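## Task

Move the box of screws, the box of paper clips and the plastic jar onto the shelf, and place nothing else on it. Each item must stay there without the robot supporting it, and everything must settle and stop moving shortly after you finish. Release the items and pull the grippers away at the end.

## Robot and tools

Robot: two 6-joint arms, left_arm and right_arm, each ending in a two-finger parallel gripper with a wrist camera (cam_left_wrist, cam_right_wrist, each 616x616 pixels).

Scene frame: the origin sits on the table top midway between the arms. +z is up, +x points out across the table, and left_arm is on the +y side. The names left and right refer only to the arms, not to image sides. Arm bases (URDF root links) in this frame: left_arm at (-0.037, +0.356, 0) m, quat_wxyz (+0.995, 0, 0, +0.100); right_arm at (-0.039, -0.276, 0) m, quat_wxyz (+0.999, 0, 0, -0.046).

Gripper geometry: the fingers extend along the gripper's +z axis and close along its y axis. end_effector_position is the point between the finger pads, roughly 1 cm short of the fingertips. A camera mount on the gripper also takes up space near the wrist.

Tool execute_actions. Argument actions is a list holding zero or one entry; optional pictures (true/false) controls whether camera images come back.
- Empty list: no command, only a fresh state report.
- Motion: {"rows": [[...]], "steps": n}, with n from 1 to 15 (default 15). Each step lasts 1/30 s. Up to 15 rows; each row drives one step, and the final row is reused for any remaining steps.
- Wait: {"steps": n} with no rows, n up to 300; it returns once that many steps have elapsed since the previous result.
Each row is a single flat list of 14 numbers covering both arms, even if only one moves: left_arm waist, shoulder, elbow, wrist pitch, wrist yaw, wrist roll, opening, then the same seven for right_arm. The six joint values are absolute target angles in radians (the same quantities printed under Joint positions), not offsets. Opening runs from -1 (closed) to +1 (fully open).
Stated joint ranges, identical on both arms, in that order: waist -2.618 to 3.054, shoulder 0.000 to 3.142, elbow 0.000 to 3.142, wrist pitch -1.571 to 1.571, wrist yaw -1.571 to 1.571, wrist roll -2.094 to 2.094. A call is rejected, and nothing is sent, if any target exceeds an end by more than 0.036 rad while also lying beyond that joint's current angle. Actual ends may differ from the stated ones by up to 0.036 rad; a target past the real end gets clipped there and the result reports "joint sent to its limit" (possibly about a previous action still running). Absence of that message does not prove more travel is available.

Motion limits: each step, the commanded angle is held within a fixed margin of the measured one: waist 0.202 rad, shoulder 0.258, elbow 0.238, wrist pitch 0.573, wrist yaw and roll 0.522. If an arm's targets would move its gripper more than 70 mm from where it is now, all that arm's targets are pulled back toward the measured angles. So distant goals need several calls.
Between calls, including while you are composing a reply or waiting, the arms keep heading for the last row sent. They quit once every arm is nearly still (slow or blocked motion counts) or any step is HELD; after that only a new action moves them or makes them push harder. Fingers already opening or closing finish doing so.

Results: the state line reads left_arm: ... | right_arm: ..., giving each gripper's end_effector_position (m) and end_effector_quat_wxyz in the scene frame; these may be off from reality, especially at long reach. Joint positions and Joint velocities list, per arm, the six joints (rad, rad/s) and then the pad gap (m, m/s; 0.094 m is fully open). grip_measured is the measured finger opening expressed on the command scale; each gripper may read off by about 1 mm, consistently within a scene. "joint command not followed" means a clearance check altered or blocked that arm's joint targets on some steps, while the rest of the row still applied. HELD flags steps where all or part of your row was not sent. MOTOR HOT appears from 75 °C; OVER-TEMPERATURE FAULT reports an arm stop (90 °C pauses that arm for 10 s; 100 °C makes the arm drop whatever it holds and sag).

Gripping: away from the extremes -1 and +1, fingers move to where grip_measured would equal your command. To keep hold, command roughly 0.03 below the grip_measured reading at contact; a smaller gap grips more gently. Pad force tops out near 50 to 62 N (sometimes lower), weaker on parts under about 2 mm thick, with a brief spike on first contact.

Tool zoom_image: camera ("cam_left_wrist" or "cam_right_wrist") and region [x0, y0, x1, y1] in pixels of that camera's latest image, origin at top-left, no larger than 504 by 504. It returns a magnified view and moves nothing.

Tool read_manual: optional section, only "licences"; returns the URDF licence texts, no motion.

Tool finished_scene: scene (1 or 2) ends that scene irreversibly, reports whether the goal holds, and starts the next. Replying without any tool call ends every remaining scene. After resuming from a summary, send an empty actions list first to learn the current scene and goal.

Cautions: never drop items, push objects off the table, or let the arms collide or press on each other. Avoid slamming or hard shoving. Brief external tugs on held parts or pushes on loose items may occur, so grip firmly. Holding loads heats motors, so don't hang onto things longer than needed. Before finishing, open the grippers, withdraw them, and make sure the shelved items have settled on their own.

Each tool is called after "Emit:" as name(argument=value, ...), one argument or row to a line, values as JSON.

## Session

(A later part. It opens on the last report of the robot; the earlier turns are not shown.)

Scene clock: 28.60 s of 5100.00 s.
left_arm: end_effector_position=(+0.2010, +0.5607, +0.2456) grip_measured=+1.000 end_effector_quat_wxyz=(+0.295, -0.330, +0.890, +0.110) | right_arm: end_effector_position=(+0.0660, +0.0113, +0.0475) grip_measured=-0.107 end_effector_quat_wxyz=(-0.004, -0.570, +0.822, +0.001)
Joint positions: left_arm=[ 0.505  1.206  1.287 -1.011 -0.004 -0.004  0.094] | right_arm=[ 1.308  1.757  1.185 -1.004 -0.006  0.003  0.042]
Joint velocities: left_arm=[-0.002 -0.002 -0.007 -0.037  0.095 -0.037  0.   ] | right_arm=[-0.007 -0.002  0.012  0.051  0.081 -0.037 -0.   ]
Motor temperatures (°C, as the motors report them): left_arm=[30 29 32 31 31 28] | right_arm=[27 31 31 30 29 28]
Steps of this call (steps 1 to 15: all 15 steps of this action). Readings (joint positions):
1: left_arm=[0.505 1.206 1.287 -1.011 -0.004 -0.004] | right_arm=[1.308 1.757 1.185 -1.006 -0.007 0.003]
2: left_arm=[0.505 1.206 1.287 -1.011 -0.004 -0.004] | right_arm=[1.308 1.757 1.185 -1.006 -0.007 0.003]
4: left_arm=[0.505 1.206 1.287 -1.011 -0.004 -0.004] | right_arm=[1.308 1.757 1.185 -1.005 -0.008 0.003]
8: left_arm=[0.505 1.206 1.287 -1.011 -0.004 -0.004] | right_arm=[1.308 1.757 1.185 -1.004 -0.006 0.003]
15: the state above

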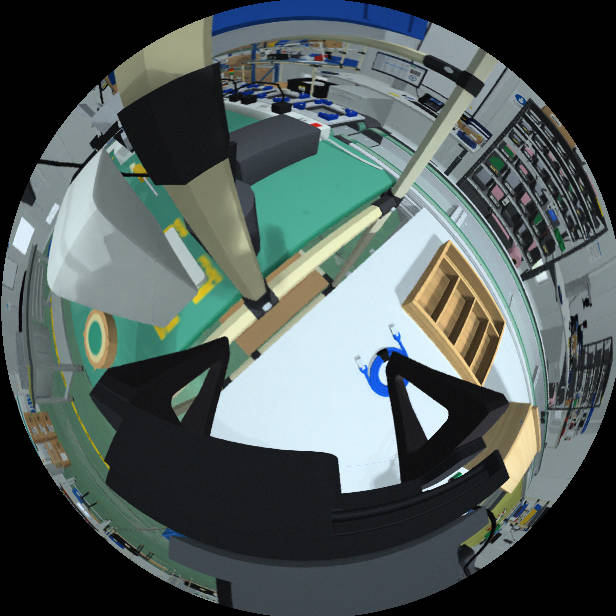

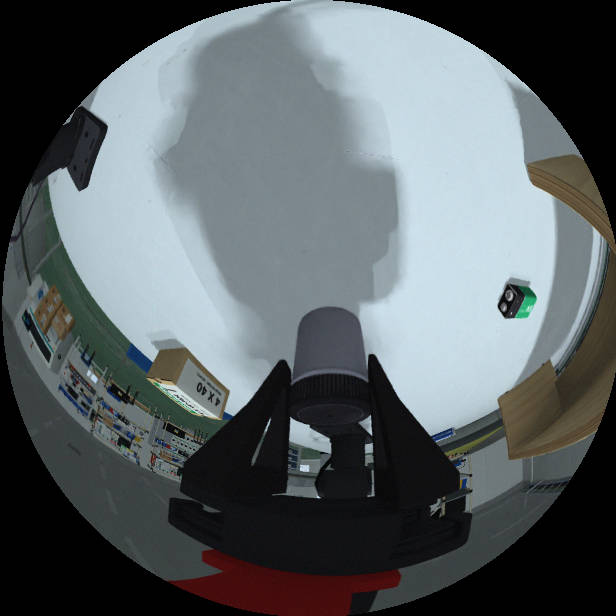

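Emit:
execute_actions(
  actions=[
    {"rows":[[0.5,1.2,1.3,-1.0,0,0,1,1.30,1.55,1.4,-1.4,0,0,-0.14],[0.5,1.2,1.3,-1.0,0,0,1,1.30,1.55,1.4,-1.4,0,0,-0.14],[0.5,1.2,1.3,-1.0,0,0,1,1.30,1.55,1.4,-1.4,0,0,-0.14],[0.5,1.2,1.3,-1.0,0,0,1,1.30,1.55,1.4,-1.4,0,0,-0.14],[0.5,1.2,1.3,-1.0,0,0,1,1.30,1.55,1.4,-1.4,0,0,-0.14],[0.5,1.2,1.3,-1.0,0,0,1,1.30,1.55,1.4,-1.4,0,0,-0.14],[0.5,1.2,1.3,-1.0,0,0,1,1.30,1.2,1.45,-1.55,0,0,-0.14]]},
  ],
  pictures=false,
)

Emit:
execute_actions(
  actions=[
    {"rows":[[0.5,1.2,1.3,-1.0,0,0,1,0.1,1.2,1.45,-1.55,0,0,-0.14]]},
  ],
  pictures=false,
)

Emit:
execute_actions(
  actions=[
    {"steps":15},
  ],
)

Scene clock: 31.23 s of 5100.00 s.
left_arm: end_effector_position=(+0.2010, +0.5607, +0.2456) grip_measured=+1.000 end_effector_quat_wxyz=(+0.295, -0.330, +0.890, +0.110) | right_arm: end_effector_position=(+0.0386, -0.0626, +0.2506) grip_measured=-0.107 end_effector_quat_wxyz=(+0.142, -0.561, +0.809, +0.103)
Joint positions: left_arm=[ 0.505  1.206  1.287 -1.011 -0.004 -0.004  0.094] | right_arm=[ 1.308  1.183  1.442 -1.478 -0.006  0.003  0.042]
Joint velocities: left_arm=[-0.002 -0.017  0.002  0.007 -0.066  0.037  0.   ] | right_arm=[-0.007 -0.559  0.198 -0.608  0.007 -0.007 -0.002]
Motor temperatures (°C, as the motors report them): left_arm=[30 29 32 31 31 28] | right_arm=[27 32 31 30 29 28]
Steps of this call (steps 1 to 15: the robot went on to your last target; steps 16 to 64: nothing new was sent; steps 65 to 79: all 15 steps of this action). Readings (joint positions):
65: left_arm=[0.505 1.206 1.287 -1.011 -0.004 -0.004] | right_arm=[1.308 1.750 1.199 -1.034 -0.006 0.003]
66: left_arm=[0.505 1.206 1.287 -1.011 -0.004 -0.004] | right_arm=[1.308 1.736 1.222 -1.083 -0.006 0.003]
68: left_arm=[0.505 1.206 1.287 -1.011 -0.004 -0.004] | right_arm=[1.308 1.678 1.276 -1.171 -0.006 0.003]
72: left_arm=[0.505 1.206 1.287 -1.011 -0.004 -0.004] | right_arm=[1.308 1.518 1.374 -1.289 -0.006 0.003]
79: the state above

Scene clock: 31.73 s of 5100.00 s.
left_arm: end_effector_position=(+0.2010, +0.5607, +0.2456) grip_measured=+1.000 end_effector_quat_wxyz=(+0.295, -0.330, +0.890, +0.110) | right_arm: end_effector_position=(+0.1795, -0.2482, +0.2430) grip_measured=-0.107 end_effector_quat_wxyz=(+0.141, -0.059, +0.988, +0.010)
Joint positions: left_arm=[ 0.505  1.206  1.287 -1.011 -0.004 -0.004  0.094] | right_arm=[ 0.213  1.209  1.447 -1.525 -0.004  0.     0.042]
Joint velocities: left_arm=[ 0.012 -0.002 -0.007 -0.11  -0.022 -0.066  0.   ] | right_arm=[-2.005 -0.022 -0.012  0.066  0.081 -0.051 -0.   ]
Motor temperatures (°C, as the motors report them): left_arm=[30 29 32 31 31 28] | right_arm=[27 31 31 30 29 28]
Steps of this call (steps 1 to 15: all 15 steps of this action). Readings (joint positions):
1: left_arm=[0.505 1.206 1.287 -1.011 -0.004 -0.004] | right_arm=[1.272 1.171 1.447 -1.497 -0.026 0.000]
2: left_arm=[0.505 1.206 1.287 -1.011 -0.004 -0.004] | right_arm=[1.201 1.169 1.447 -1.510 -0.029 0.000]
4: left_arm=[0.505 1.206 1.287 -1.011 -0.004 -0.004] | right_arm=[1.048 1.184 1.447 -1.524 -0.021 0.000]
8: left_arm=[0.505 1.206 1.287 -1.011 -0.004 -0.004] | right_arm=[0.745 1.208 1.447 -1.525 -0.013 0.000]
15: the state above

Scene clock: 32.23 s of 5100.00 s.
left_arm: end_effector_position=(+0.2010, +0.5607, +0.2456) grip_measured=+1.000 end_effector_quat_wxyz=(+0.295, -0.330, +0.890, +0.110) | right_arm: end_effector_position=(+0.1760, -0.2747, +0.2415) grip_measured=-0.107 end_effector_quat_wxyz=(+0.131, -0.005, +0.991, -0.005)
Joint positions: left_arm=[ 0.505  1.206  1.287 -1.011 -0.004 -0.004  0.094] | right_arm=[ 0.105  1.209  1.447 -1.547  0.011  0.     0.042]
Joint velocities: left_arm=[ 0.002 -0.017  0.012  0.051 -0.066 -0.037  0.   ] | right_arm=[-0.002 -0.012  0.002  0.022 -0.066 -0.066 -0.001]
Motor temperatures (°C, as the motors report them): left_arm=[30 29 32 31 31 28] | right_arm=[27 31 31 30 29 28]
Steps of this call (steps 1 to 15: the robot went on to your last target). Readings (joint positions):
1: left_arm=[0.505 1.206 1.287 -1.011 -0.004 -0.004] | right_arm=[0.156 1.209 1.447 -1.526 0.003 0.000]
2: left_arm=[0.505 1.206 1.287 -1.011 -0.004 -0.004] | right_arm=[0.122 1.209 1.447 -1.528 0.010 0.000]
4: left_arm=[0.505 1.206 1.287 -1.011 -0.004 -0.004] | right_arm=[0.105 1.209 1.447 -1.535 0.012 0.000]
8: left_arm=[0.505 1.206 1.287 -1.011 -0.004 -0.004] | right_arm=[0.105 1.209 1.447 -1.543 0.011 0.000]
15: the state above

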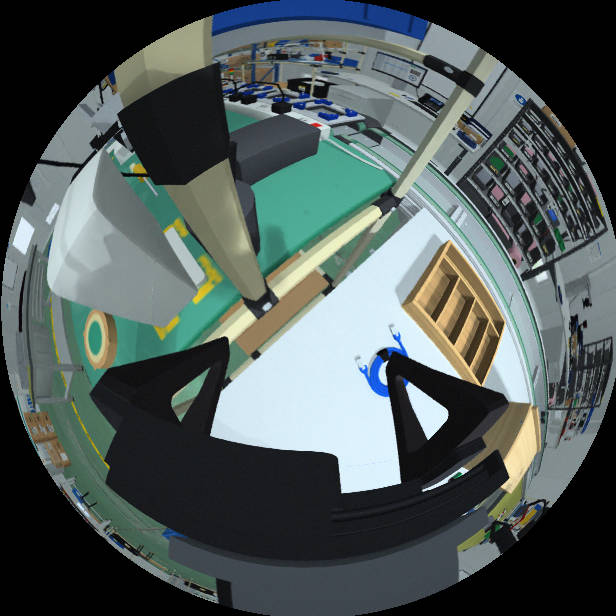

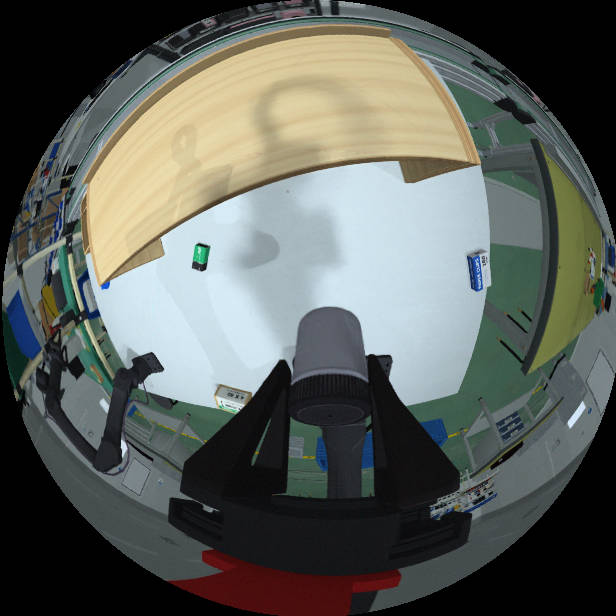

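Emit:
execute_actions(
  actions=[
    {"rows":[[0.5,1.2,1.3,-1.0,0,0,1,0.1,1.55,1.9,-1.56,0,0,-0.14],[0.5,1.2,1.3,-1.0,0,0,1,0.1,1.55,1.9,-1.56,0,0,-0.14],[0.5,1.2,1.3,-1.0,0,0,1,0.1,1.55,1.9,-1.56,0,0,-0.14],[0.5,1.2,1.3,-1.0,0,0,1,0.1,1.55,1.9,-1.56,0,0,-0.14],[0.5,1.2,1.3,-1.0,0,0,1,0.1,1.55,1.9,-1.56,0,0,-0.14],[0.5,1.2,1.3,-1.0,0,0,1,0.1,1.55,1.9,-1.56,0,0,-0.14],[0.5,1.2,1.3,-1.0,0,0,1,0.1,2.0,2.275,-1.56,0,0,-0.14]]},
  ],
  pictures=false,
)

Emit:
execute_actions(
  actions=[
    {"steps":15},
  ],
)

Scene clock: 34.47 s of 5100.00 s.
left_arm: end_effector_position=(+0.2010, +0.5607, +0.2456) grip_measured=+1.000 end_effector_quat_wxyz=(+0.295, -0.330, +0.890, +0.110) | right_arm: end_effector_position=(+0.3909, -0.2720, +0.2209) grip_measured=-0.134 end_effector_quat_wxyz=(+0.127, -0.005, +0.992, -0.005)
Joint positions: left_arm=[ 0.505  1.206  1.287 -1.011 -0.004 -0.004  0.094] | right_arm=[ 0.105  2.038  2.236 -1.515  0.011  0.     0.041]
Joint velocities: left_arm=[ 0.012 -0.007  0.012  0.022  0.051 -0.066  0.   ] | right_arm=[-0.022  0.281  0.002 -0.139 -0.022 -0.051 -0.008]
Motor temperatures (°C, as the motors report them): left_arm=[30 29 32 31 31 28] | right_arm=[27 31 31 30 29 28]
Steps of this call (steps 1 to 15: the robot went on to your last target; steps 16 to 52: nothing new was sent; steps 53 to 67: all 15 steps of this action). Readings (joint positions):
53: left_arm=[0.505 1.206 1.287 -1.011 -0.004 -0.004] | right_arm=[0.105 1.246 1.491 -1.578 0.011 0.000]
54: left_arm=[0.505 1.206 1.287 -1.011 -0.004 -0.004] | right_arm=[0.105 1.312 1.573 -1.579 0.011 0.000]
56: left_arm=[0.505 1.206 1.287 -1.011 -0.004 -0.004] | right_arm=[0.105 1.465 1.750 -1.569 0.011 0.000]
60: left_arm=[0.505 1.206 1.287 -1.011 -0.004 -0.004] | right_arm=[0.105 1.688 1.993 -1.572 0.011 0.000]
67: the state above

Scene clock: 34.97 s of 5100.00 s.
left_arm: end_effector_position=(+0.2010, +0.5607, +0.2456) grip_measured=+1.000 end_effector_quat_wxyz=(+0.295, -0.330, +0.890, +0.110) | right_arm: end_effector_position=(+0.3812, -0.2720, +0.2332) grip_measured=-0.138 end_effector_quat_wxyz=(+0.129, -0.005, +0.992, -0.004)
Joint positions: left_arm=[ 0.505  1.206  1.287 -1.011 -0.004 -0.004  0.094] | right_arm=[ 0.105  2.011  2.248 -1.55   0.01   0.     0.04 ]
Joint velocities: left_arm=[ 0.007 -0.022  0.002 -0.022 -0.095  0.051  0.   ] | right_arm=[-0.002  0.012 -0.002  0.022 -0.051 -0.037  0.   ]
Motor temperatures (°C, as the motors report them): left_arm=[30 29 32 31 31 28] | right_arm=[27 31 31 30 29 28]
Steps of this call (steps 1 to 15: the robot went on to your last target). Readings (joint positions):
1: left_arm=[0.505 1.206 1.287 -1.011 -0.004 -0.004] | right_arm=[0.105 2.043 2.236 -1.522 0.010 0.000]
2: left_arm=[0.505 1.206 1.287 -1.011 -0.004 -0.004] | right_arm=[0.105 2.043 2.236 -1.528 0.010 0.000]
4: left_arm=[0.505 1.206 1.287 -1.011 -0.004 -0.004] | right_arm=[0.105 2.033 2.236 -1.537 0.010 0.000]
8: left_arm=[0.505 1.206 1.287 -1.011 -0.004 -0.004] | right_arm=[0.105 2.014 2.242 -1.548 0.010 0.000]
15: the state above

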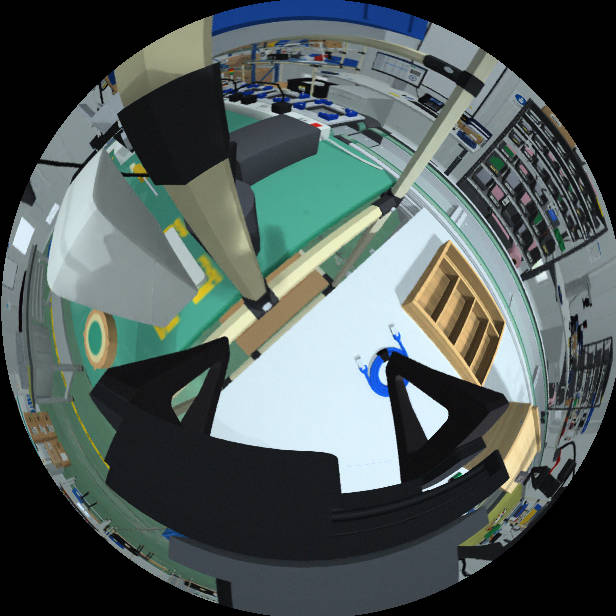

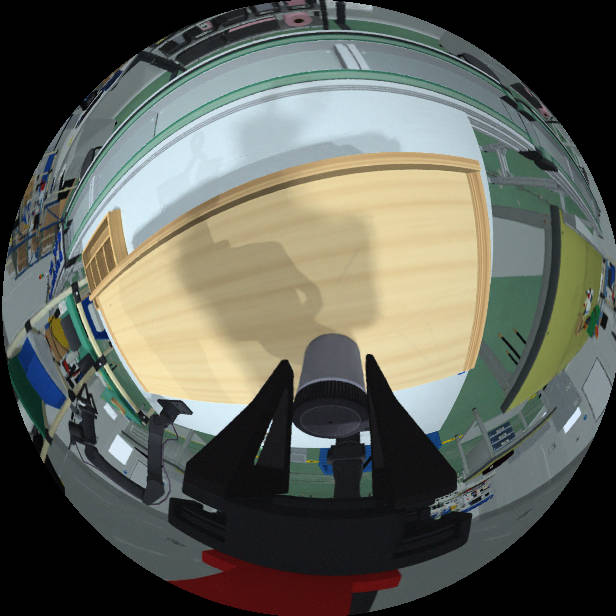

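Emit:
execute_actions(
  actions=[
    {"rows":[[0.5,1.2,1.3,-1.0,0,0,1,0.1,2.13,2.32,-1.5,0,0,-0.18]]},
  ],
  pictures=false,
)

Emit:
execute_actions(
  actions=[
    {"steps":10},
  ],
)

Scene clock: 36.27 s of 5100.00 s.
left_arm: end_effector_position=(+0.2010, +0.5607, +0.2456) grip_measured=+1.000 end_effector_quat_wxyz=(+0.295, -0.330, +0.890, +0.110) | right_arm: end_effector_position=(+0.4100, -0.2717, +0.1948) grip_measured=-0.178 end_effector_quat_wxyz=(+0.107, -0.005, +0.994, -0.004)
Joint positions: left_arm=[ 0.505  1.206  1.287 -1.011 -0.004 -0.004  0.094] | right_arm=[ 0.105  2.144  2.3   -1.513  0.01   0.     0.039]
Joint velocities: left_arm=[-0.012  0.002 -0.017  0.022 -0.022  0.007  0.   ] | right_arm=[-0.007  0.002 -0.007 -0.037  0.007  0.095 -0.   ]
Motor temperatures (°C, as the motors report them): left_arm=[30 29 32 31 31 28] | right_arm=[27 32 31 30 29 28]
Steps of this call (steps 1 to 15: the robot went on to your last target; steps 16 to 24: nothing new was sent; steps 25 to 39: all 15 steps of this action). Readings (joint positions):
25: left_arm=[0.505 1.206 1.287 -1.011 -0.004 -0.004] | right_arm=[0.105 2.025 2.263 -1.556 0.010 0.000]
26: left_arm=[0.505 1.206 1.287 -1.011 -0.004 -0.004] | right_arm=[0.105 2.044 2.285 -1.550 0.010 0.000]
28: left_arm=[0.505 1.206 1.287 -1.011 -0.004 -0.004] | right_arm=[0.105 2.083 2.300 -1.525 0.010 0.000]
32: left_arm=[0.505 1.206 1.287 -1.011 -0.004 -0.004] | right_arm=[0.105 2.141 2.300 -1.514 0.010 0.000]
39: the state above

Scene clock: 36.60 s of 5100.00 s.
left_arm: end_effector_position=(+0.2010, +0.5607, +0.2456) grip_measured=+1.000 end_effector_quat_wxyz=(+0.295, -0.330, +0.890, +0.110) | right_arm: end_effector_position=(+0.4100, -0.2717, +0.1948) grip_measured=-0.178 end_effector_quat_wxyz=(+0.107, -0.005, +0.994, -0.004)
Joint positions: left_arm=[ 0.505  1.206  1.287 -1.011 -0.004 -0.004  0.094] | right_arm=[ 0.105  2.144  2.3   -1.513  0.01   0.     0.039]
Joint velocities: left_arm=[-0.007  0.012  0.012 -0.022  0.022 -0.066  0.   ] | right_arm=[-0.007  0.012  0.002 -0.022 -0.022 -0.081  0.001]
Motor temperatures (°C, as the motors report them): left_arm=[30 29 32 31 31 28] | right_arm=[27 32 31 30 29 28]
Steps of this call (steps 1 to 10: the robot went on to your last target). Readings (joint positions):
1: left_arm=[0.505 1.206 1.287 -1.011 -0.004 -0.004] | right_arm=[0.105 2.144 2.300 -1.513 0.010 0.000]
2: left_arm=[0.505 1.206 1.287 -1.011 -0.004 -0.004] | right_arm=[0.105 2.144 2.300 -1.513 0.010 0.000]
4: left_arm=[0.505 1.206 1.287 -1.011 -0.004 -0.004] | right_arm=[0.105 2.144 2.300 -1.513 0.010 0.000]
8: left_arm=[0.505 1.206 1.287 -1.011 -0.004 -0.004] | right_arm=[0.105 2.144 2.300 -1.513 0.010 0.000]
10: the state above

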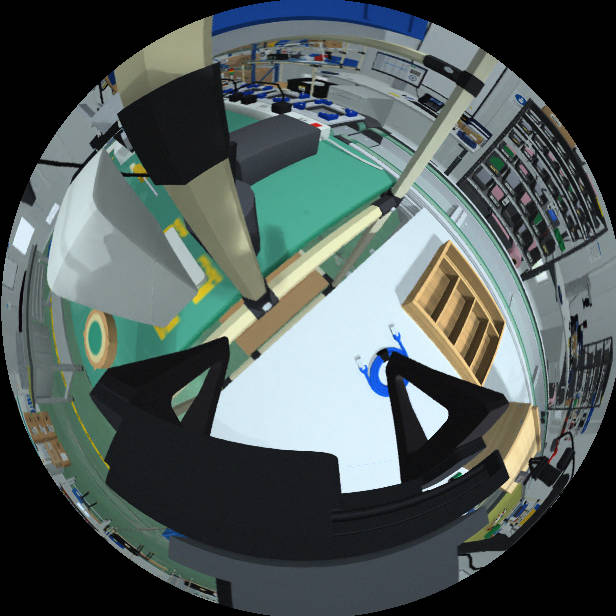

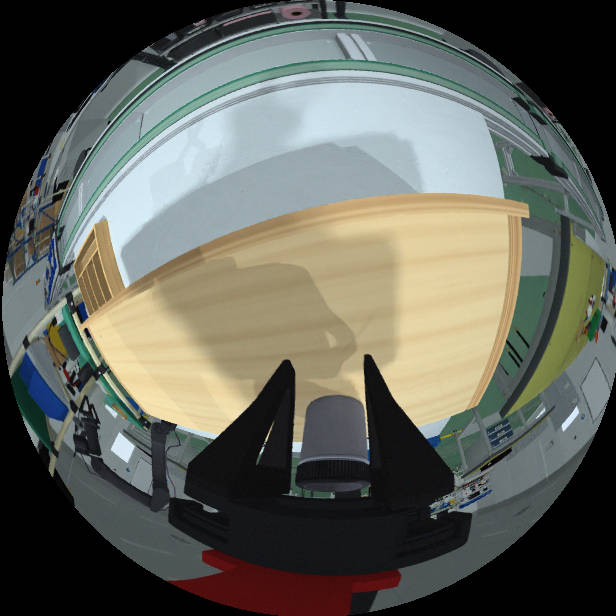

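Emit:
execute_actions(
  actions=[
    {"rows":[[0.5,1.2,1.3,-1.0,0,0,1,0.1,2.15,2.3,-1.5,0,0,0.4]]},
  ],
)

Scene clock: 37.90 s of 5100.00 s.
left_arm: end_effector_position=(+0.2010, +0.5607, +0.2456) grip_measured=+1.000 end_effector_quat_wxyz=(+0.295, -0.330, +0.890, +0.110) | right_arm: end_effector_position=(+0.4100, -0.2717, +0.1948) grip_measured=+0.398 end_effector_quat_wxyz=(+0.107, -0.005, +0.994, -0.004)
Joint positions: left_arm=[ 0.505  1.206  1.287 -1.011 -0.004 -0.004  0.094] | right_arm=[ 0.105  2.144  2.3   -1.513  0.01   0.     0.066]
Joint velocities: left_arm=[-0.007  0.017 -0.007 -0.022 -0.037  0.037  0.   ] | right_arm=[ 0.022 -0.012 -0.007  0.022 -0.022 -0.037  0.001]
Motor temperatures (°C, as the motors report them): left_arm=[30 29 32 31 31 28] | right_arm=[27 32 31 30 29 28]
Steps of this call (steps 1 to 15: the robot went on to your last target; steps 16 to 24: nothing new was sent; steps 25 to 39: all 15 steps of this action). Readings (joint positions):
25: left_arm=[0.505 1.206 1.287 -1.011 -0.004 -0.004] | right_arm=[0.105 2.144 2.300 -1.513 0.010 0.000]
26: left_arm=[0.505 1.206 1.287 -1.011 -0.004 -0.004] | right_arm=[0.105 2.144 2.300 -1.513 0.010 0.000]
28: left_arm=[0.505 1.206 1.287 -1.011 -0.004 -0.004] | right_arm=[0.105 2.144 2.300 -1.513 0.010 0.000]
32: left_arm=[0.505 1.206 1.287 -1.011 -0.004 -0.004] | right_arm=[0.105 2.144 2.300 -1.513 0.010 0.000]
39: the state above

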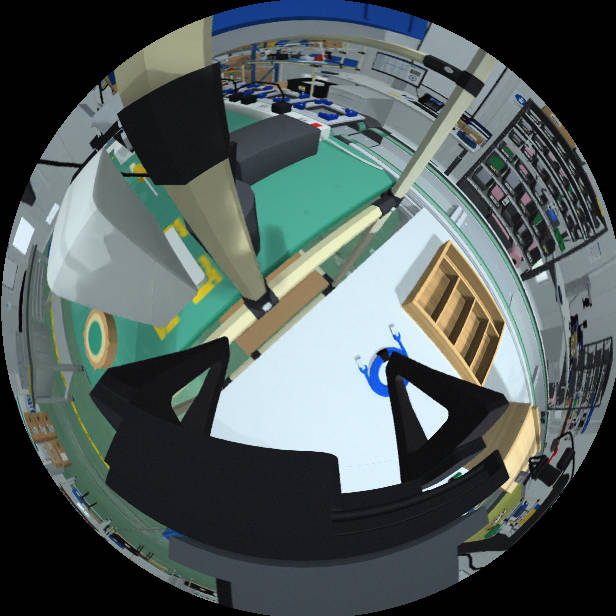

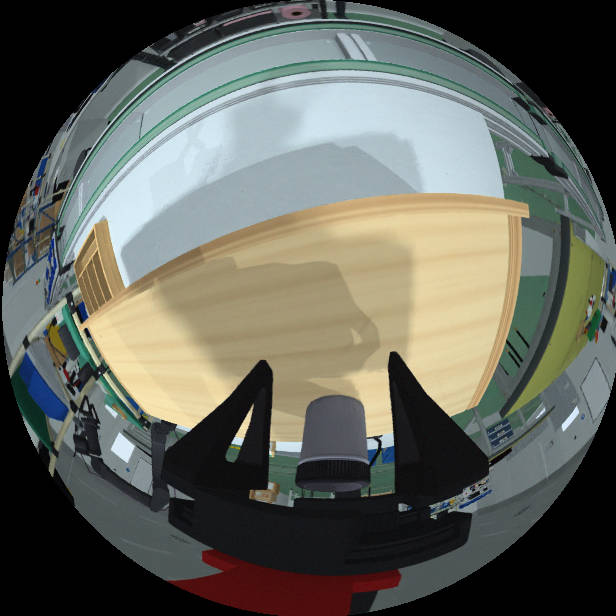

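Emit:
execute_actions(
  actions=[
    {"rows":[[0.5,1.2,1.3,-1.0,0,0,1,0.1,1.9,2.3,-1.3,0,0,1]]},
  ],
  pictures=false,
)

Emit:
execute_actions(
  actions=[
    {"rows":[[0.5,1.2,1.3,-1.0,0,0,1,0.1,1.2,1.5,-1.5,0,0,1]]},
  ],
  pictures=false,
)

Emit:
execute_actions(
  actions=[
    {"rows":[[0.5,1.2,1.3,-1.0,0,0,1,-0.7,1.2,1.45,-1.55,0,0,1]]},
  ],
  pictures=false,
)

Emit:
execute_actions(
  actions=[
    {"rows":[[0.5,1.2,1.3,-1.0,0,0,1,-0.7,1.733,1.57,-1.41,0,0,1]]},
  ],
  pictures=false,
)

Emit:
execute_actions(
  actions=[
    {"steps":20},
  ],
)

Scene clock: 39.50 s of 5100.00 s.
left_arm: end_effector_position=(+0.2010, +0.5607, +0.2456) grip_measured=+1.000 end_effector_quat_wxyz=(+0.295, -0.330, +0.890, +0.110) | right_arm: end_effector_position=(+0.4168, -0.2716, +0.3339) grip_measured=+1.000 end_effector_quat_wxyz=(+0.337, -0.004, +0.941, -0.003)
Joint positions: left_arm=[ 0.505  1.206  1.287 -1.011 -0.004 -0.004  0.094] | right_arm=[ 0.105  1.875  2.299 -1.307  0.01   0.     0.094]
Joint velocities: left_arm=[-0.002  0.007 -0.007 -0.022  0.037 -0.022  0.   ] | right_arm=[-0.002  0.203 -0.002  0.022  0.037  0.095  0.   ]
Motor temperatures (°C, as the motors report them): left_arm=[30 29 32 31 31 28] | right_arm=[27 32 31 30 29 28]
Steps of this call (steps 1 to 15: the robot went on to your last target; steps 16 to 33: nothing new was sent; steps 34 to 48: all 15 steps of this action). Readings (joint positions):
34: left_arm=[0.505 1.206 1.287 -1.011 -0.004 -0.004] | right_arm=[0.105 2.131 2.293 -1.498 0.010 0.000]
35: left_arm=[0.505 1.206 1.287 -1.011 -0.004 -0.004] | right_arm=[0.105 2.112 2.284 -1.478 0.010 0.000]
37: left_arm=[0.505 1.206 1.287 -1.011 -0.004 -0.004] | right_arm=[0.105 2.057 2.282 -1.440 0.010 0.000]
41: left_arm=[0.505 1.206 1.287 -1.011 -0.004 -0.004] | right_arm=[0.105 1.917 2.284 -1.355 0.010 0.000]
48: the state above

Scene clock: 40.00 s of 5100.00 s.
left_arm: end_effector_position=(+0.2010, +0.5607, +0.2456) grip_measured=+1.000 end_effector_quat_wxyz=(+0.295, -0.330, +0.890, +0.110) | right_arm: end_effector_position=(+0.1869, -0.2743, +0.2771) grip_measured=+1.000 end_effector_quat_wxyz=(+0.205, -0.005, +0.979, -0.004)
Joint positions: left_arm=[ 0.505  1.206  1.287 -1.011 -0.004 -0.004  0.094] | right_arm=[ 0.105  1.174  1.534 -1.519  0.01   0.     0.094]
Joint velocities: left_arm=[-0.007 -0.007 -0.007 -0.022  0.007 -0.007  0.   ] | right_arm=[-0.012  0.129 -0.134  0.11   0.037  0.007  0.   ]
Motor temperatures (°C, as the motors report them): left_arm=[30 29 32 31 31 28] | right_arm=[27 32 31 30 29 28]
Steps of this call (steps 1 to 15: all 15 steps of this action). Readings (joint positions):
1: left_arm=[0.505 1.206 1.287 -1.011 -0.004 -0.004] | right_arm=[0.105 1.852 2.254 -1.294 0.010 0.000]
2: left_arm=[0.505 1.206 1.287 -1.011 -0.004 -0.004] | right_arm=[0.105 1.811 2.182 -1.307 0.010 0.000]
4: left_arm=[0.505 1.206 1.287 -1.011 -0.004 -0.004] | right_arm=[0.105 1.707 2.039 -1.357 0.010 0.000]
8: left_arm=[0.505 1.206 1.287 -1.011 -0.004 -0.004] | right_arm=[0.105 1.433 1.752 -1.415 0.010 0.000]
15: the state above

Scene clock: 40.50 s of 5100.00 s.
left_arm: end_effector_position=(+0.2010, +0.5607, +0.2456) grip_measured=+1.000 end_effector_quat_wxyz=(+0.295, -0.330, +0.890, +0.110) | right_arm: end_effector_position=(+0.1163, -0.4320, +0.2458) grip_measured=+1.000 end_effector_quat_wxyz=(+0.130, +0.379, +0.914, -0.058)
Joint positions: left_arm=[ 0.505  1.206  1.287 -1.011 -0.004 -0.004  0.094] | right_arm=[-0.694  1.212  1.46  -1.534  0.007 -0.002  0.094]
Joint velocities: left_arm=[ 0.007 -0.002  0.002 -0.066  0.051 -0.022  0.   ] | right_arm=[-0.012 -0.012 -0.007 -0.066 -0.007 -0.051  0.   ]
Motor temperatures (°C, as the motors report them): left_arm=[30 29 32 31 31 28] | right_arm=[27 32 31 30 29 28]
Steps of this call (steps 1 to 15: all 15 steps of this action). Readings (joint positions):
1: left_arm=[0.505 1.206 1.287 -1.011 -0.004 -0.004] | right_arm=[0.068 1.177 1.522 -1.516 -0.009 -0.002]
2: left_arm=[0.505 1.206 1.287 -1.011 -0.004 -0.004] | right_arm=[-0.003 1.180 1.504 -1.516 -0.011 -0.003]
4: left_arm=[0.505 1.206 1.287 -1.011 -0.004 -0.004] | right_arm=[-0.156 1.194 1.475 -1.523 -0.009 -0.003]
8: left_arm=[0.505 1.206 1.287 -1.011 -0.004 -0.004] | right_arm=[-0.459 1.212 1.460 -1.525 -0.006 -0.003]
15: the state above

Scene clock: 41.00 s of 5100.00 s.
left_arm: end_effector_position=(+0.2010, +0.5607, +0.2456) grip_measured=+1.000 end_effector_quat_wxyz=(+0.295, -0.330, +0.890, +0.110) | right_arm: end_effector_position=(+0.1820, -0.4979, +0.1366) grip_measured=+1.000 end_effector_quat_wxyz=(-0.022, +0.382, +0.924, +0.005)
Joint positions: left_arm=[ 0.505  1.206  1.287 -1.011 -0.004 -0.004  0.094] | right_arm=[-0.694  1.768  1.557 -1.403  0.007 -0.002  0.094]
Joint velocities: left_arm=[ 0.002 -0.012  0.012  0.022 -0.037  0.007  0.   ] | right_arm=[-0.002 -0.344  0.002 -0.022 -0.051  0.007  0.   ]
Motor temperatures (°C, as the motors report them): left_arm=[30 29 32 31 31 28] | right_arm=[27 32 31 30 29 28]
Steps of this call (steps 1 to 15: all 15 steps of this action). Readings (joint positions):
1: left_arm=[0.505 1.206 1.287 -1.011 -0.004 -0.004] | right_arm=[-0.694 1.239 1.480 -1.547 0.007 -0.002]
2: left_arm=[0.505 1.206 1.287 -1.011 -0.004 -0.004] | right_arm=[-0.694 1.286 1.515 -1.547 0.007 -0.002]
4: left_arm=[0.505 1.206 1.287 -1.011 -0.004 -0.004] | right_arm=[-0.694 1.407 1.557 -1.502 0.007 -0.002]
8: left_arm=[0.505 1.206 1.287 -1.011 -0.004 -0.004] | right_arm=[-0.694 1.684 1.566 -1.430 0.007 -0.002]
15: the state above

Scene clock: 41.67 s of 5100.00 s.
left_arm: end_effector_position=(+0.2010, +0.5607, +0.2456) grip_measured=+1.000 end_effector_quat_wxyz=(+0.295, -0.330, +0.890, +0.110) | right_arm: end_effector_position=(+0.1812, -0.4971, +0.1448) grip_measured=+1.000 end_effector_quat_wxyz=(-0.010, +0.383, +0.924, +0.000)
Joint positions: left_arm=[ 0.505  1.206  1.287 -1.011 -0.004 -0.004  0.094] | right_arm=[-0.694  1.74   1.557 -1.405  0.007 -0.002  0.094]
Joint velocities: left_arm=[-0.012  0.007 -0.007 -0.066 -0.007 -0.007  0.   ] | right_arm=[-0.007 -0.007 -0.002 -0.051 -0.007  0.051  0.   ]
Motor temperatures (°C, as the motors report them): left_arm=[30 29 32 31 31 28] | right_arm=[27 32 31 30 29 28]
Steps of this call (steps 1 to 20: the robot went on to your last target). Readings (joint positions):
1: left_arm=[0.505 1.206 1.287 -1.011 -0.004 -0.004] | right_arm=[-0.694 1.757 1.557 -1.403 0.007 -0.002]
2: left_arm=[0.505 1.206 1.287 -1.011 -0.004 -0.004] | right_arm=[-0.694 1.749 1.557 -1.404 0.007 -0.002]
4: left_arm=[0.505 1.206 1.287 -1.011 -0.004 -0.004] | right_arm=[-0.694 1.740 1.557 -1.405 0.007 -0.002]
8: left_arm=[0.505 1.206 1.287 -1.011 -0.004 -0.004] | right_arm=[-0.694 1.740 1.557 -1.405 0.007 -0.002]
20: the state above

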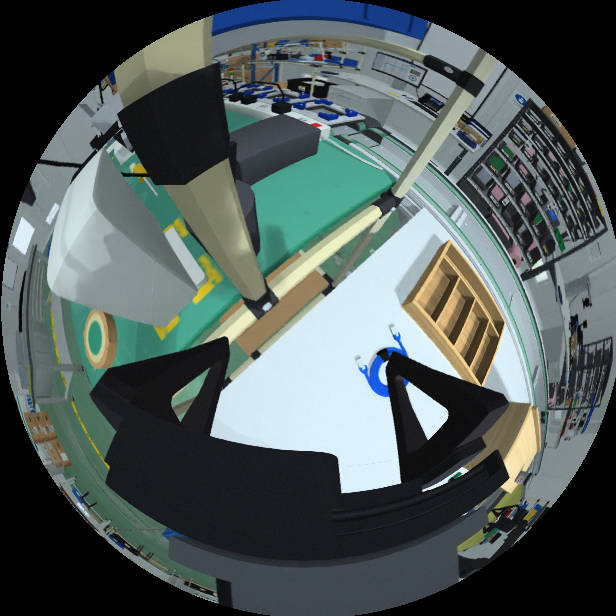

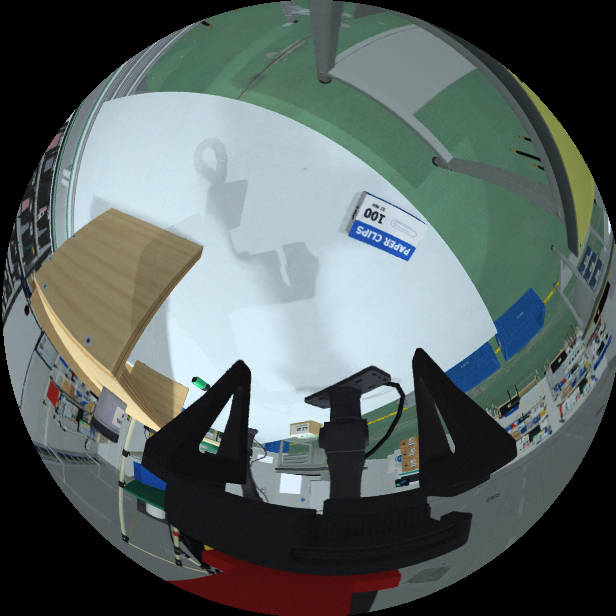

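Emit:
execute_actions(
  actions=[
    {"rows":[[0.5,1.2,1.3,-1.0,0,0,1,-0.875,1.925,1.625,-1.263,0,1.0,1]]},
  ],
  pictures=false,
)

Emit:
execute_actions(
  actions=[
    {"steps":15},
  ],
)

Scene clock: 43.10 s of 5100.00 s.
left_arm: end_effector_position=(+0.2010, +0.5607, +0.2456) grip_measured=+1.000 end_effector_quat_wxyz=(+0.295, -0.330, +0.890, +0.110) | right_arm: end_effector_position=(+0.1626, -0.5715, +0.0936) grip_measured=+1.000 end_effector_quat_wxyz=(-0.018, +0.815, +0.579, +0.001)
Joint positions: left_arm=[ 0.505  1.206  1.287 -1.011 -0.004 -0.004  0.094] | right_arm=[-0.883  1.939  1.608 -1.274 -0.002  0.93   0.094]
Joint velocities: left_arm=[-0.007 -0.002 -0.017 -0.007 -0.037 -0.066  0.   ] | right_arm=[ 0.012 -0.027  0.012  0.051 -0.007  0.403  0.   ]
Motor temperatures (°C, as the motors report them): left_arm=[30 29 32 32 31 28] | right_arm=[27 32 31 30 29 28]
Steps of this call (steps 1 to 15: the robot went on to your last target; steps 16 to 28: nothing new was sent; steps 29 to 43: all 15 steps of this action). Readings (joint positions):
29: left_arm=[0.505 1.206 1.287 -1.011 -0.004 -0.004] | right_arm=[-0.709 1.755 1.566 -1.406 -0.003 0.061]
30: left_arm=[0.505 1.206 1.287 -1.011 -0.004 -0.004] | right_arm=[-0.737 1.782 1.584 -1.395 -0.010 0.142]
32: left_arm=[0.505 1.206 1.287 -1.011 -0.004 -0.004] | right_arm=[-0.815 1.855 1.606 -1.343 -0.010 0.334]
36: left_arm=[0.505 1.206 1.287 -1.011 -0.004 -0.004] | right_arm=[-0.893 1.950 1.608 -1.285 -0.002 0.700]
43: the state above

Scene clock: 43.60 s of 5100.00 s.
left_arm: end_effector_position=(+0.2010, +0.5607, +0.2456) grip_measured=+1.000 end_effector_quat_wxyz=(+0.295, -0.330, +0.890, +0.110) | right_arm: end_effector_position=(+0.1631, -0.5721, +0.0937) grip_measured=+1.000 end_effector_quat_wxyz=(-0.016, +0.832, +0.555, +0.001)
Joint positions: left_arm=[ 0.505  1.206  1.287 -1.011 -0.004 -0.004  0.094] | right_arm=[-0.883  1.939  1.608 -1.271 -0.002  0.988  0.094]
Joint velocities: left_arm=[-0.007  0.002 -0.002  0.11   0.007  0.022  0.   ] | right_arm=[ 0.002  0.012 -0.002  0.007 -0.022  0.051  0.   ]
Motor temperatures (°C, as the motors report them): left_arm=[30 29 32 32 31 28] | right_arm=[27 32 31 30 29 28]
Steps of this call (steps 1 to 15: the robot went on to your last target). Readings (joint positions):
1: left_arm=[0.505 1.206 1.287 -1.011 -0.004 -0.004] | right_arm=[-0.883 1.939 1.608 -1.274 -0.002 0.943]
2: left_arm=[0.505 1.206 1.287 -1.011 -0.004 -0.004] | right_arm=[-0.883 1.939 1.608 -1.274 -0.002 0.952]
4: left_arm=[0.505 1.206 1.287 -1.011 -0.004 -0.004] | right_arm=[-0.883 1.939 1.608 -1.273 -0.002 0.966]
8: left_arm=[0.505 1.206 1.287 -1.011 -0.004 -0.004] | right_arm=[-0.883 1.939 1.608 -1.272 -0.002 0.980]
15: the state above

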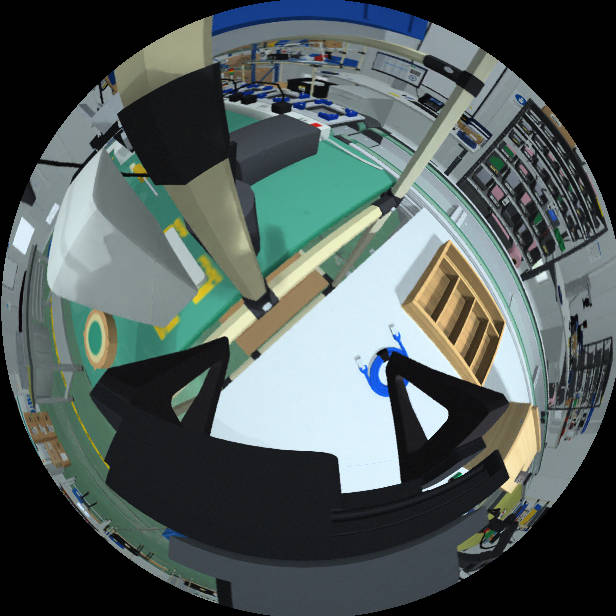

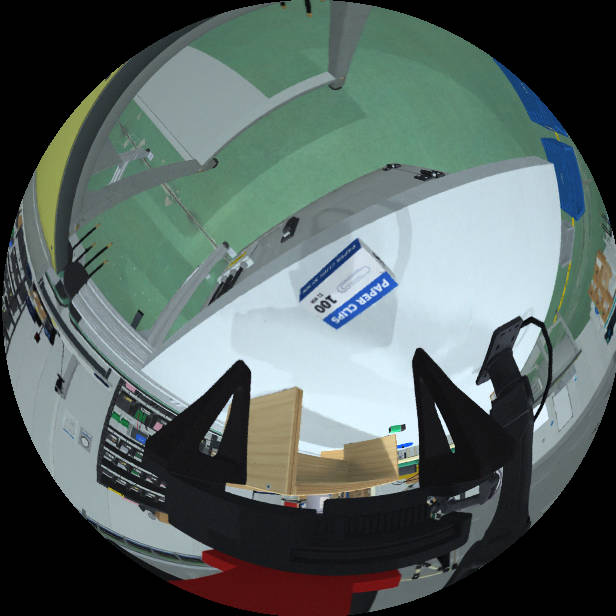

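Emit:
execute_actions(
  actions=[
    {"rows":[[0.5,1.2,1.3,-1.0,0,0,1,-0.875,1.925,1.625,-1.263,0,1.95,1]]},
  ],
  pictures=false,
)

Emit:
execute_actions(
  actions=[
    {"steps":20},
  ],
)

Scene clock: 45.10 s of 5100.00 s.
left_arm: end_effector_position=(+0.2010, +0.5607, +0.2456) grip_measured=+1.000 end_effector_quat_wxyz=(+0.295, -0.330, +0.890, +0.110) | right_arm: end_effector_position=(+0.1641, -0.5734, +0.0936) grip_measured=+1.000 end_effector_quat_wxyz=(-0.012, +0.991, +0.136, -0.005)
Joint positions: left_arm=[ 0.505  1.206  1.287 -1.011 -0.004 -0.004  0.094] | right_arm=[-0.883  1.939  1.608 -1.265 -0.002  1.892  0.094]
Joint velocities: left_arm=[-0.007 -0.017 -0.022 -0.051 -0.037  0.022  0.   ] | right_arm=[ 0.007  0.007 -0.007 -0.037  0.051  0.3    0.   ]
Motor temperatures (°C, as the motors report them): left_arm=[30 29 32 32 31 28] | right_arm=[27 33 31 30 29 28]
Steps of this call (steps 1 to 15: the robot went on to your last target; steps 16 to 30: nothing new was sent; steps 31 to 45: all 15 steps of this action). Readings (joint positions):
31: left_arm=[0.505 1.206 1.287 -1.011 -0.004 -0.004] | right_arm=[-0.883 1.939 1.608 -1.269 -0.002 1.074]
32: left_arm=[0.505 1.206 1.287 -1.011 -0.004 -0.004] | right_arm=[-0.883 1.939 1.608 -1.268 -0.002 1.174]
34: left_arm=[0.505 1.206 1.287 -1.011 -0.004 -0.004] | right_arm=[-0.883 1.939 1.608 -1.268 -0.002 1.374]
38: left_arm=[0.505 1.206 1.287 -1.011 -0.004 -0.004] | right_arm=[-0.883 1.939 1.608 -1.268 -0.002 1.702]
45: the state above

Scene clock: 45.77 s of 5100.00 s.
left_arm: end_effector_position=(+0.2010, +0.5607, +0.2456) grip_measured=+1.000 end_effector_quat_wxyz=(+0.295, -0.330, +0.890, +0.110) | right_arm: end_effector_position=(+0.1644, -0.5739, +0.0936) grip_measured=+1.000 end_effector_quat_wxyz=(-0.011, +0.994, +0.112, -0.004)
Joint positions: left_arm=[ 0.505  1.206  1.287 -1.011 -0.004 -0.004  0.094] | right_arm=[-0.883  1.939  1.608 -1.262 -0.002  1.94   0.094]
Joint velocities: left_arm=[ 0.017  0.002  0.007  0.007 -0.11   0.022  0.   ] | right_arm=[-0.007 -0.017 -0.012 -0.081  0.007  0.007  0.   ]
Motor temperatures (°C, as the motors report them): left_arm=[30 29 32 32 31 28] | right_arm=[27 33 31 30 29 28]
Steps of this call (steps 1 to 20: the robot went on to your last target). Readings (joint positions):
1: left_arm=[0.505 1.206 1.287 -1.011 -0.004 -0.004] | right_arm=[-0.883 1.939 1.608 -1.265 -0.002 1.902]
2: left_arm=[0.505 1.206 1.287 -1.011 -0.004 -0.004] | right_arm=[-0.883 1.939 1.608 -1.264 -0.002 1.909]
4: left_arm=[0.505 1.206 1.287 -1.011 -0.004 -0.004] | right_arm=[-0.883 1.939 1.608 -1.263 -0.002 1.921]
8: left_arm=[0.505 1.206 1.287 -1.011 -0.004 -0.004] | right_arm=[-0.883 1.939 1.608 -1.263 -0.002 1.933]
20: the state above

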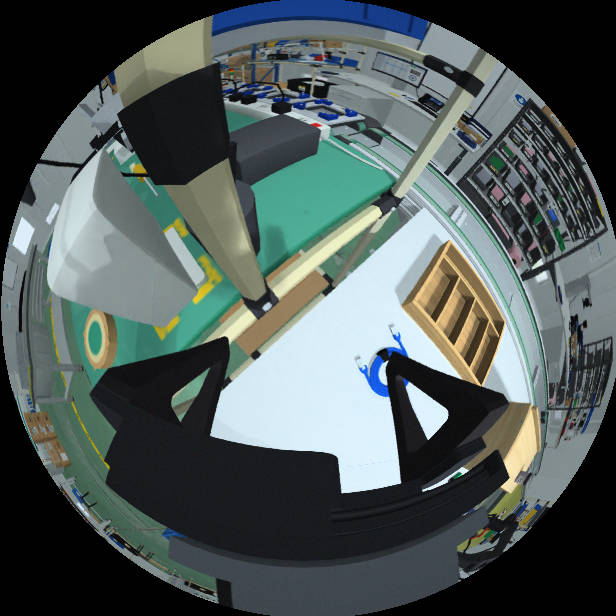

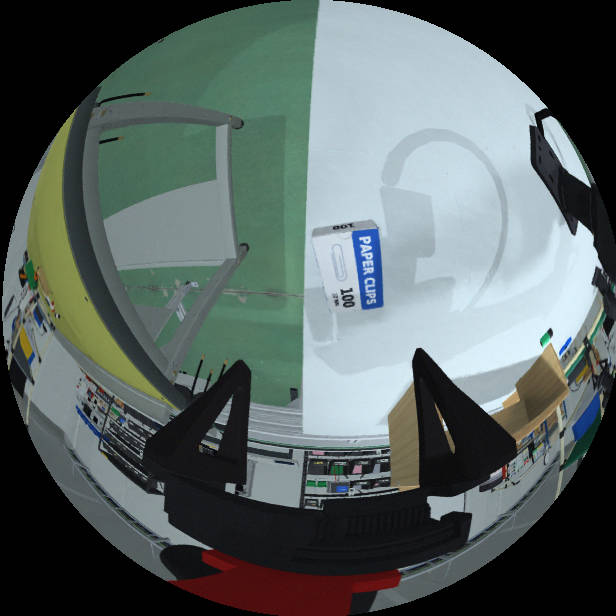

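Emit:
execute_actions(
  actions=[
    {"rows":[[0.5,1.2,1.3,-1.0,0,0,1,-0.875,1.90,1.48,-1.15,0,1.95,1],[0.5,1.2,1.3,-1.0,0,0,1,-0.875,1.90,1.48,-1.15,0,1.95,1],[0.5,1.2,1.3,-1.0,0,0,1,-0.875,1.90,1.48,-1.15,0,1.95,1],[0.5,1.2,1.3,-1.0,0,0,1,-0.875,1.90,1.48,-1.15,0,1.95,1],[0.5,1.2,1.3,-1.0,0,0,1,-0.875,1.90,1.48,-1.15,0,1.95,1],[0.5,1.2,1.3,-1.0,0,0,1,-0.875,1.93,1.328,-0.96,0,1.95,1]]},
  ],
  pictures=false,
)

Emit:
execute_actions(
  actions=[
    {"steps":10},
  ],
)

Scene clock: 47.93 s of 5100.00 s.
left_arm: end_effector_position=(+0.2010, +0.5607, +0.2456) grip_measured=+1.000 end_effector_quat_wxyz=(+0.295, -0.330, +0.890, +0.110) | right_arm: end_effector_position=(+0.1556, -0.5609, +0.0266) grip_measured=+1.000 end_effector_quat_wxyz=(-0.011, +0.994, +0.112, -0.005)
Joint positions: left_arm=[ 0.505  1.206  1.287 -1.011 -0.004 -0.004  0.094] | right_arm=[-0.883  1.939  1.334 -0.99  -0.002  1.941  0.094]
Joint velocities: left_arm=[ 0.002 -0.027 -0.007 -0.037  0.007 -0.007  0.   ] | right_arm=[-0.007 -0.007  0.017  0.256 -0.051 -0.051  0.   ]
Motor temperatures (°C, as the motors report them): left_arm=[30 29 32 32 31 28] | right_arm=[27 33 31 30 29 28]
Steps of this call (steps 1 to 15: the robot went on to your last target; steps 16 to 50: nothing new was sent; steps 51 to 65: all 15 steps of this action). Readings (joint positions):
51: left_arm=[0.505 1.206 1.287 -1.011 -0.004 -0.004] | right_arm=[-0.883 1.930 1.586 -1.236 -0.002 1.941]
52: left_arm=[0.505 1.206 1.287 -1.011 -0.004 -0.004] | right_arm=[-0.883 1.918 1.555 -1.210 -0.002 1.941]
54: left_arm=[0.505 1.206 1.287 -1.011 -0.004 -0.004] | right_arm=[-0.883 1.911 1.515 -1.195 -0.002 1.941]
58: left_arm=[0.505 1.206 1.287 -1.011 -0.004 -0.004] | right_arm=[-0.883 1.907 1.396 -1.071 -0.002 1.941]
65: the state above

Scene clock: 48.27 s of 5100.00 s.
left_arm: end_effector_position=(+0.2010, +0.5607, +0.2456) grip_measured=+1.000 end_effector_quat_wxyz=(+0.295, -0.330, +0.890, +0.110) | right_arm: end_effector_position=(+0.1597, -0.5669, +0.0265) grip_measured=+1.000 end_effector_quat_wxyz=(+0.002, +0.994, +0.112, +0.002)
Joint positions: left_arm=[ 0.505  1.206  1.287 -1.011 -0.004 -0.004  0.094] | right_arm=[-0.883  1.939  1.334 -0.961 -0.002  1.941  0.094]
Joint velocities: left_arm=[-0.002  0.012  0.002 -0.066 -0.007 -0.007  0.   ] | right_arm=[-0.012 -0.002  0.007  0.037  0.007  0.007  0.   ]
Motor temperatures (°C, as the motors report them): left_arm=[30 29 32 32 31 28] | right_arm=[27 33 31 30 29 28]
Steps of this call (steps 1 to 10: the robot went on to your last target). Readings (joint positions):
1: left_arm=[0.505 1.206 1.287 -1.011 -0.004 -0.004] | right_arm=[-0.883 1.939 1.334 -0.982 -0.002 1.941]
2: left_arm=[0.505 1.206 1.287 -1.011 -0.004 -0.004] | right_arm=[-0.883 1.939 1.334 -0.977 -0.002 1.941]
4: left_arm=[0.505 1.206 1.287 -1.011 -0.004 -0.004] | right_arm=[-0.883 1.939 1.334 -0.970 -0.002 1.941]
8: left_arm=[0.505 1.206 1.287 -1.011 -0.004 -0.004] | right_arm=[-0.883 1.939 1.334 -0.962 -0.002 1.941]
10: the state above

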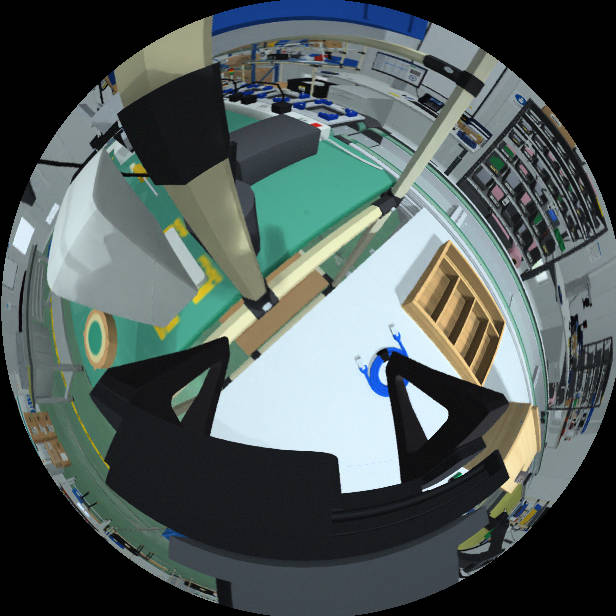

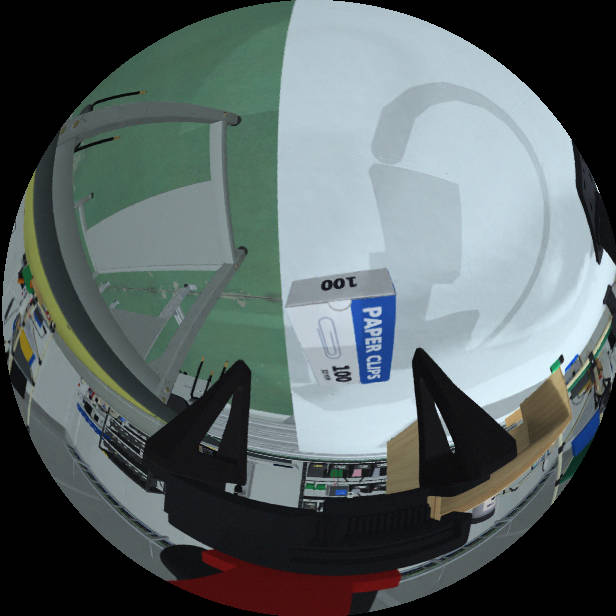

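Emit:
execute_actions(
  actions=[
    {"rows":[[0.5,1.2,1.3,-1.0,0,0,1,-0.96,1.895,1.285,-0.955,0,1.95,1]]},
  ],
)

Scene clock: 49.57 s of 5100.00 s.
left_arm: end_effector_position=(+0.2010, +0.5607, +0.2456) grip_measured=+1.000 end_effector_quat_wxyz=(+0.295, -0.330, +0.890, +0.110) | right_arm: end_effector_position=(+0.1349, -0.5782, +0.0302) grip_measured=+1.000 end_effector_quat_wxyz=(+0.007, +0.997, +0.072, +0.008)
Joint positions: left_arm=[ 0.505  1.206  1.287 -1.011 -0.004 -0.004  0.094] | right_arm=[-0.964  1.909  1.307 -0.949 -0.008  1.941  0.094]
Joint velocities: left_arm=[-0.012  0.002  0.002 -0.007 -0.022 -0.007  0.   ] | right_arm=[-0.017 -0.007  0.007  0.022  0.007  0.095  0.   ]
Motor temperatures (°C, as the motors report them): left_arm=[30 29 32 32 31 28] | right_arm=[27 33 31 30 29 28]
Steps of this call (steps 1 to 24: the robot went on to your last target; steps 25 to 39: all 15 steps of this action). Readings (joint positions):
25: left_arm=[0.505 1.206 1.287 -1.011 -0.004 -0.004] | right_arm=[-0.890 1.935 1.329 -0.953 -0.006 1.941]
26: left_arm=[0.505 1.206 1.287 -1.011 -0.004 -0.004] | right_arm=[-0.902 1.928 1.320 -0.949 -0.008 1.941]
28: left_arm=[0.505 1.206 1.287 -1.011 -0.004 -0.004] | right_arm=[-0.937 1.916 1.309 -0.949 -0.008 1.941]
32: left_arm=[0.505 1.206 1.287 -1.011 -0.004 -0.004] | right_arm=[-0.964 1.909 1.307 -0.949 -0.008 1.941]
39: the state above

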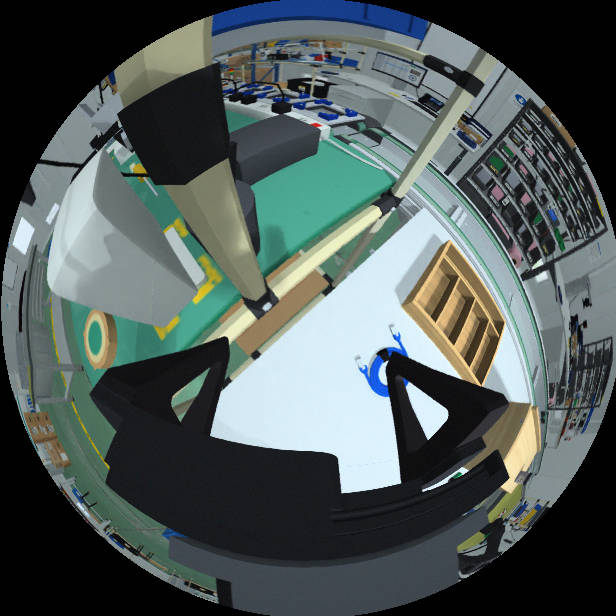

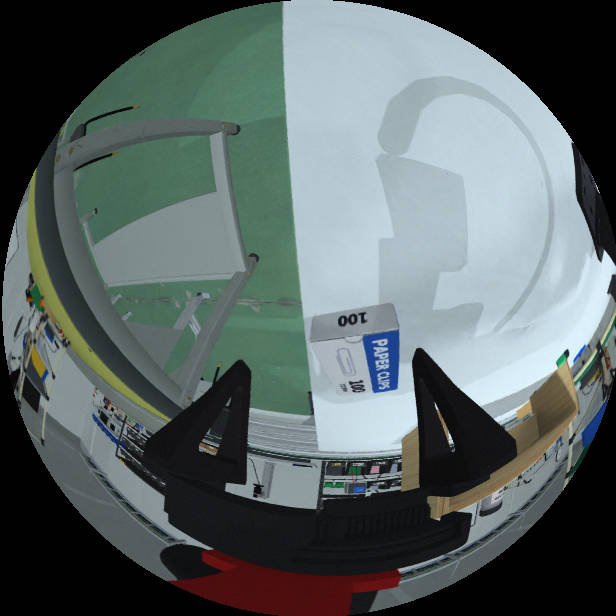

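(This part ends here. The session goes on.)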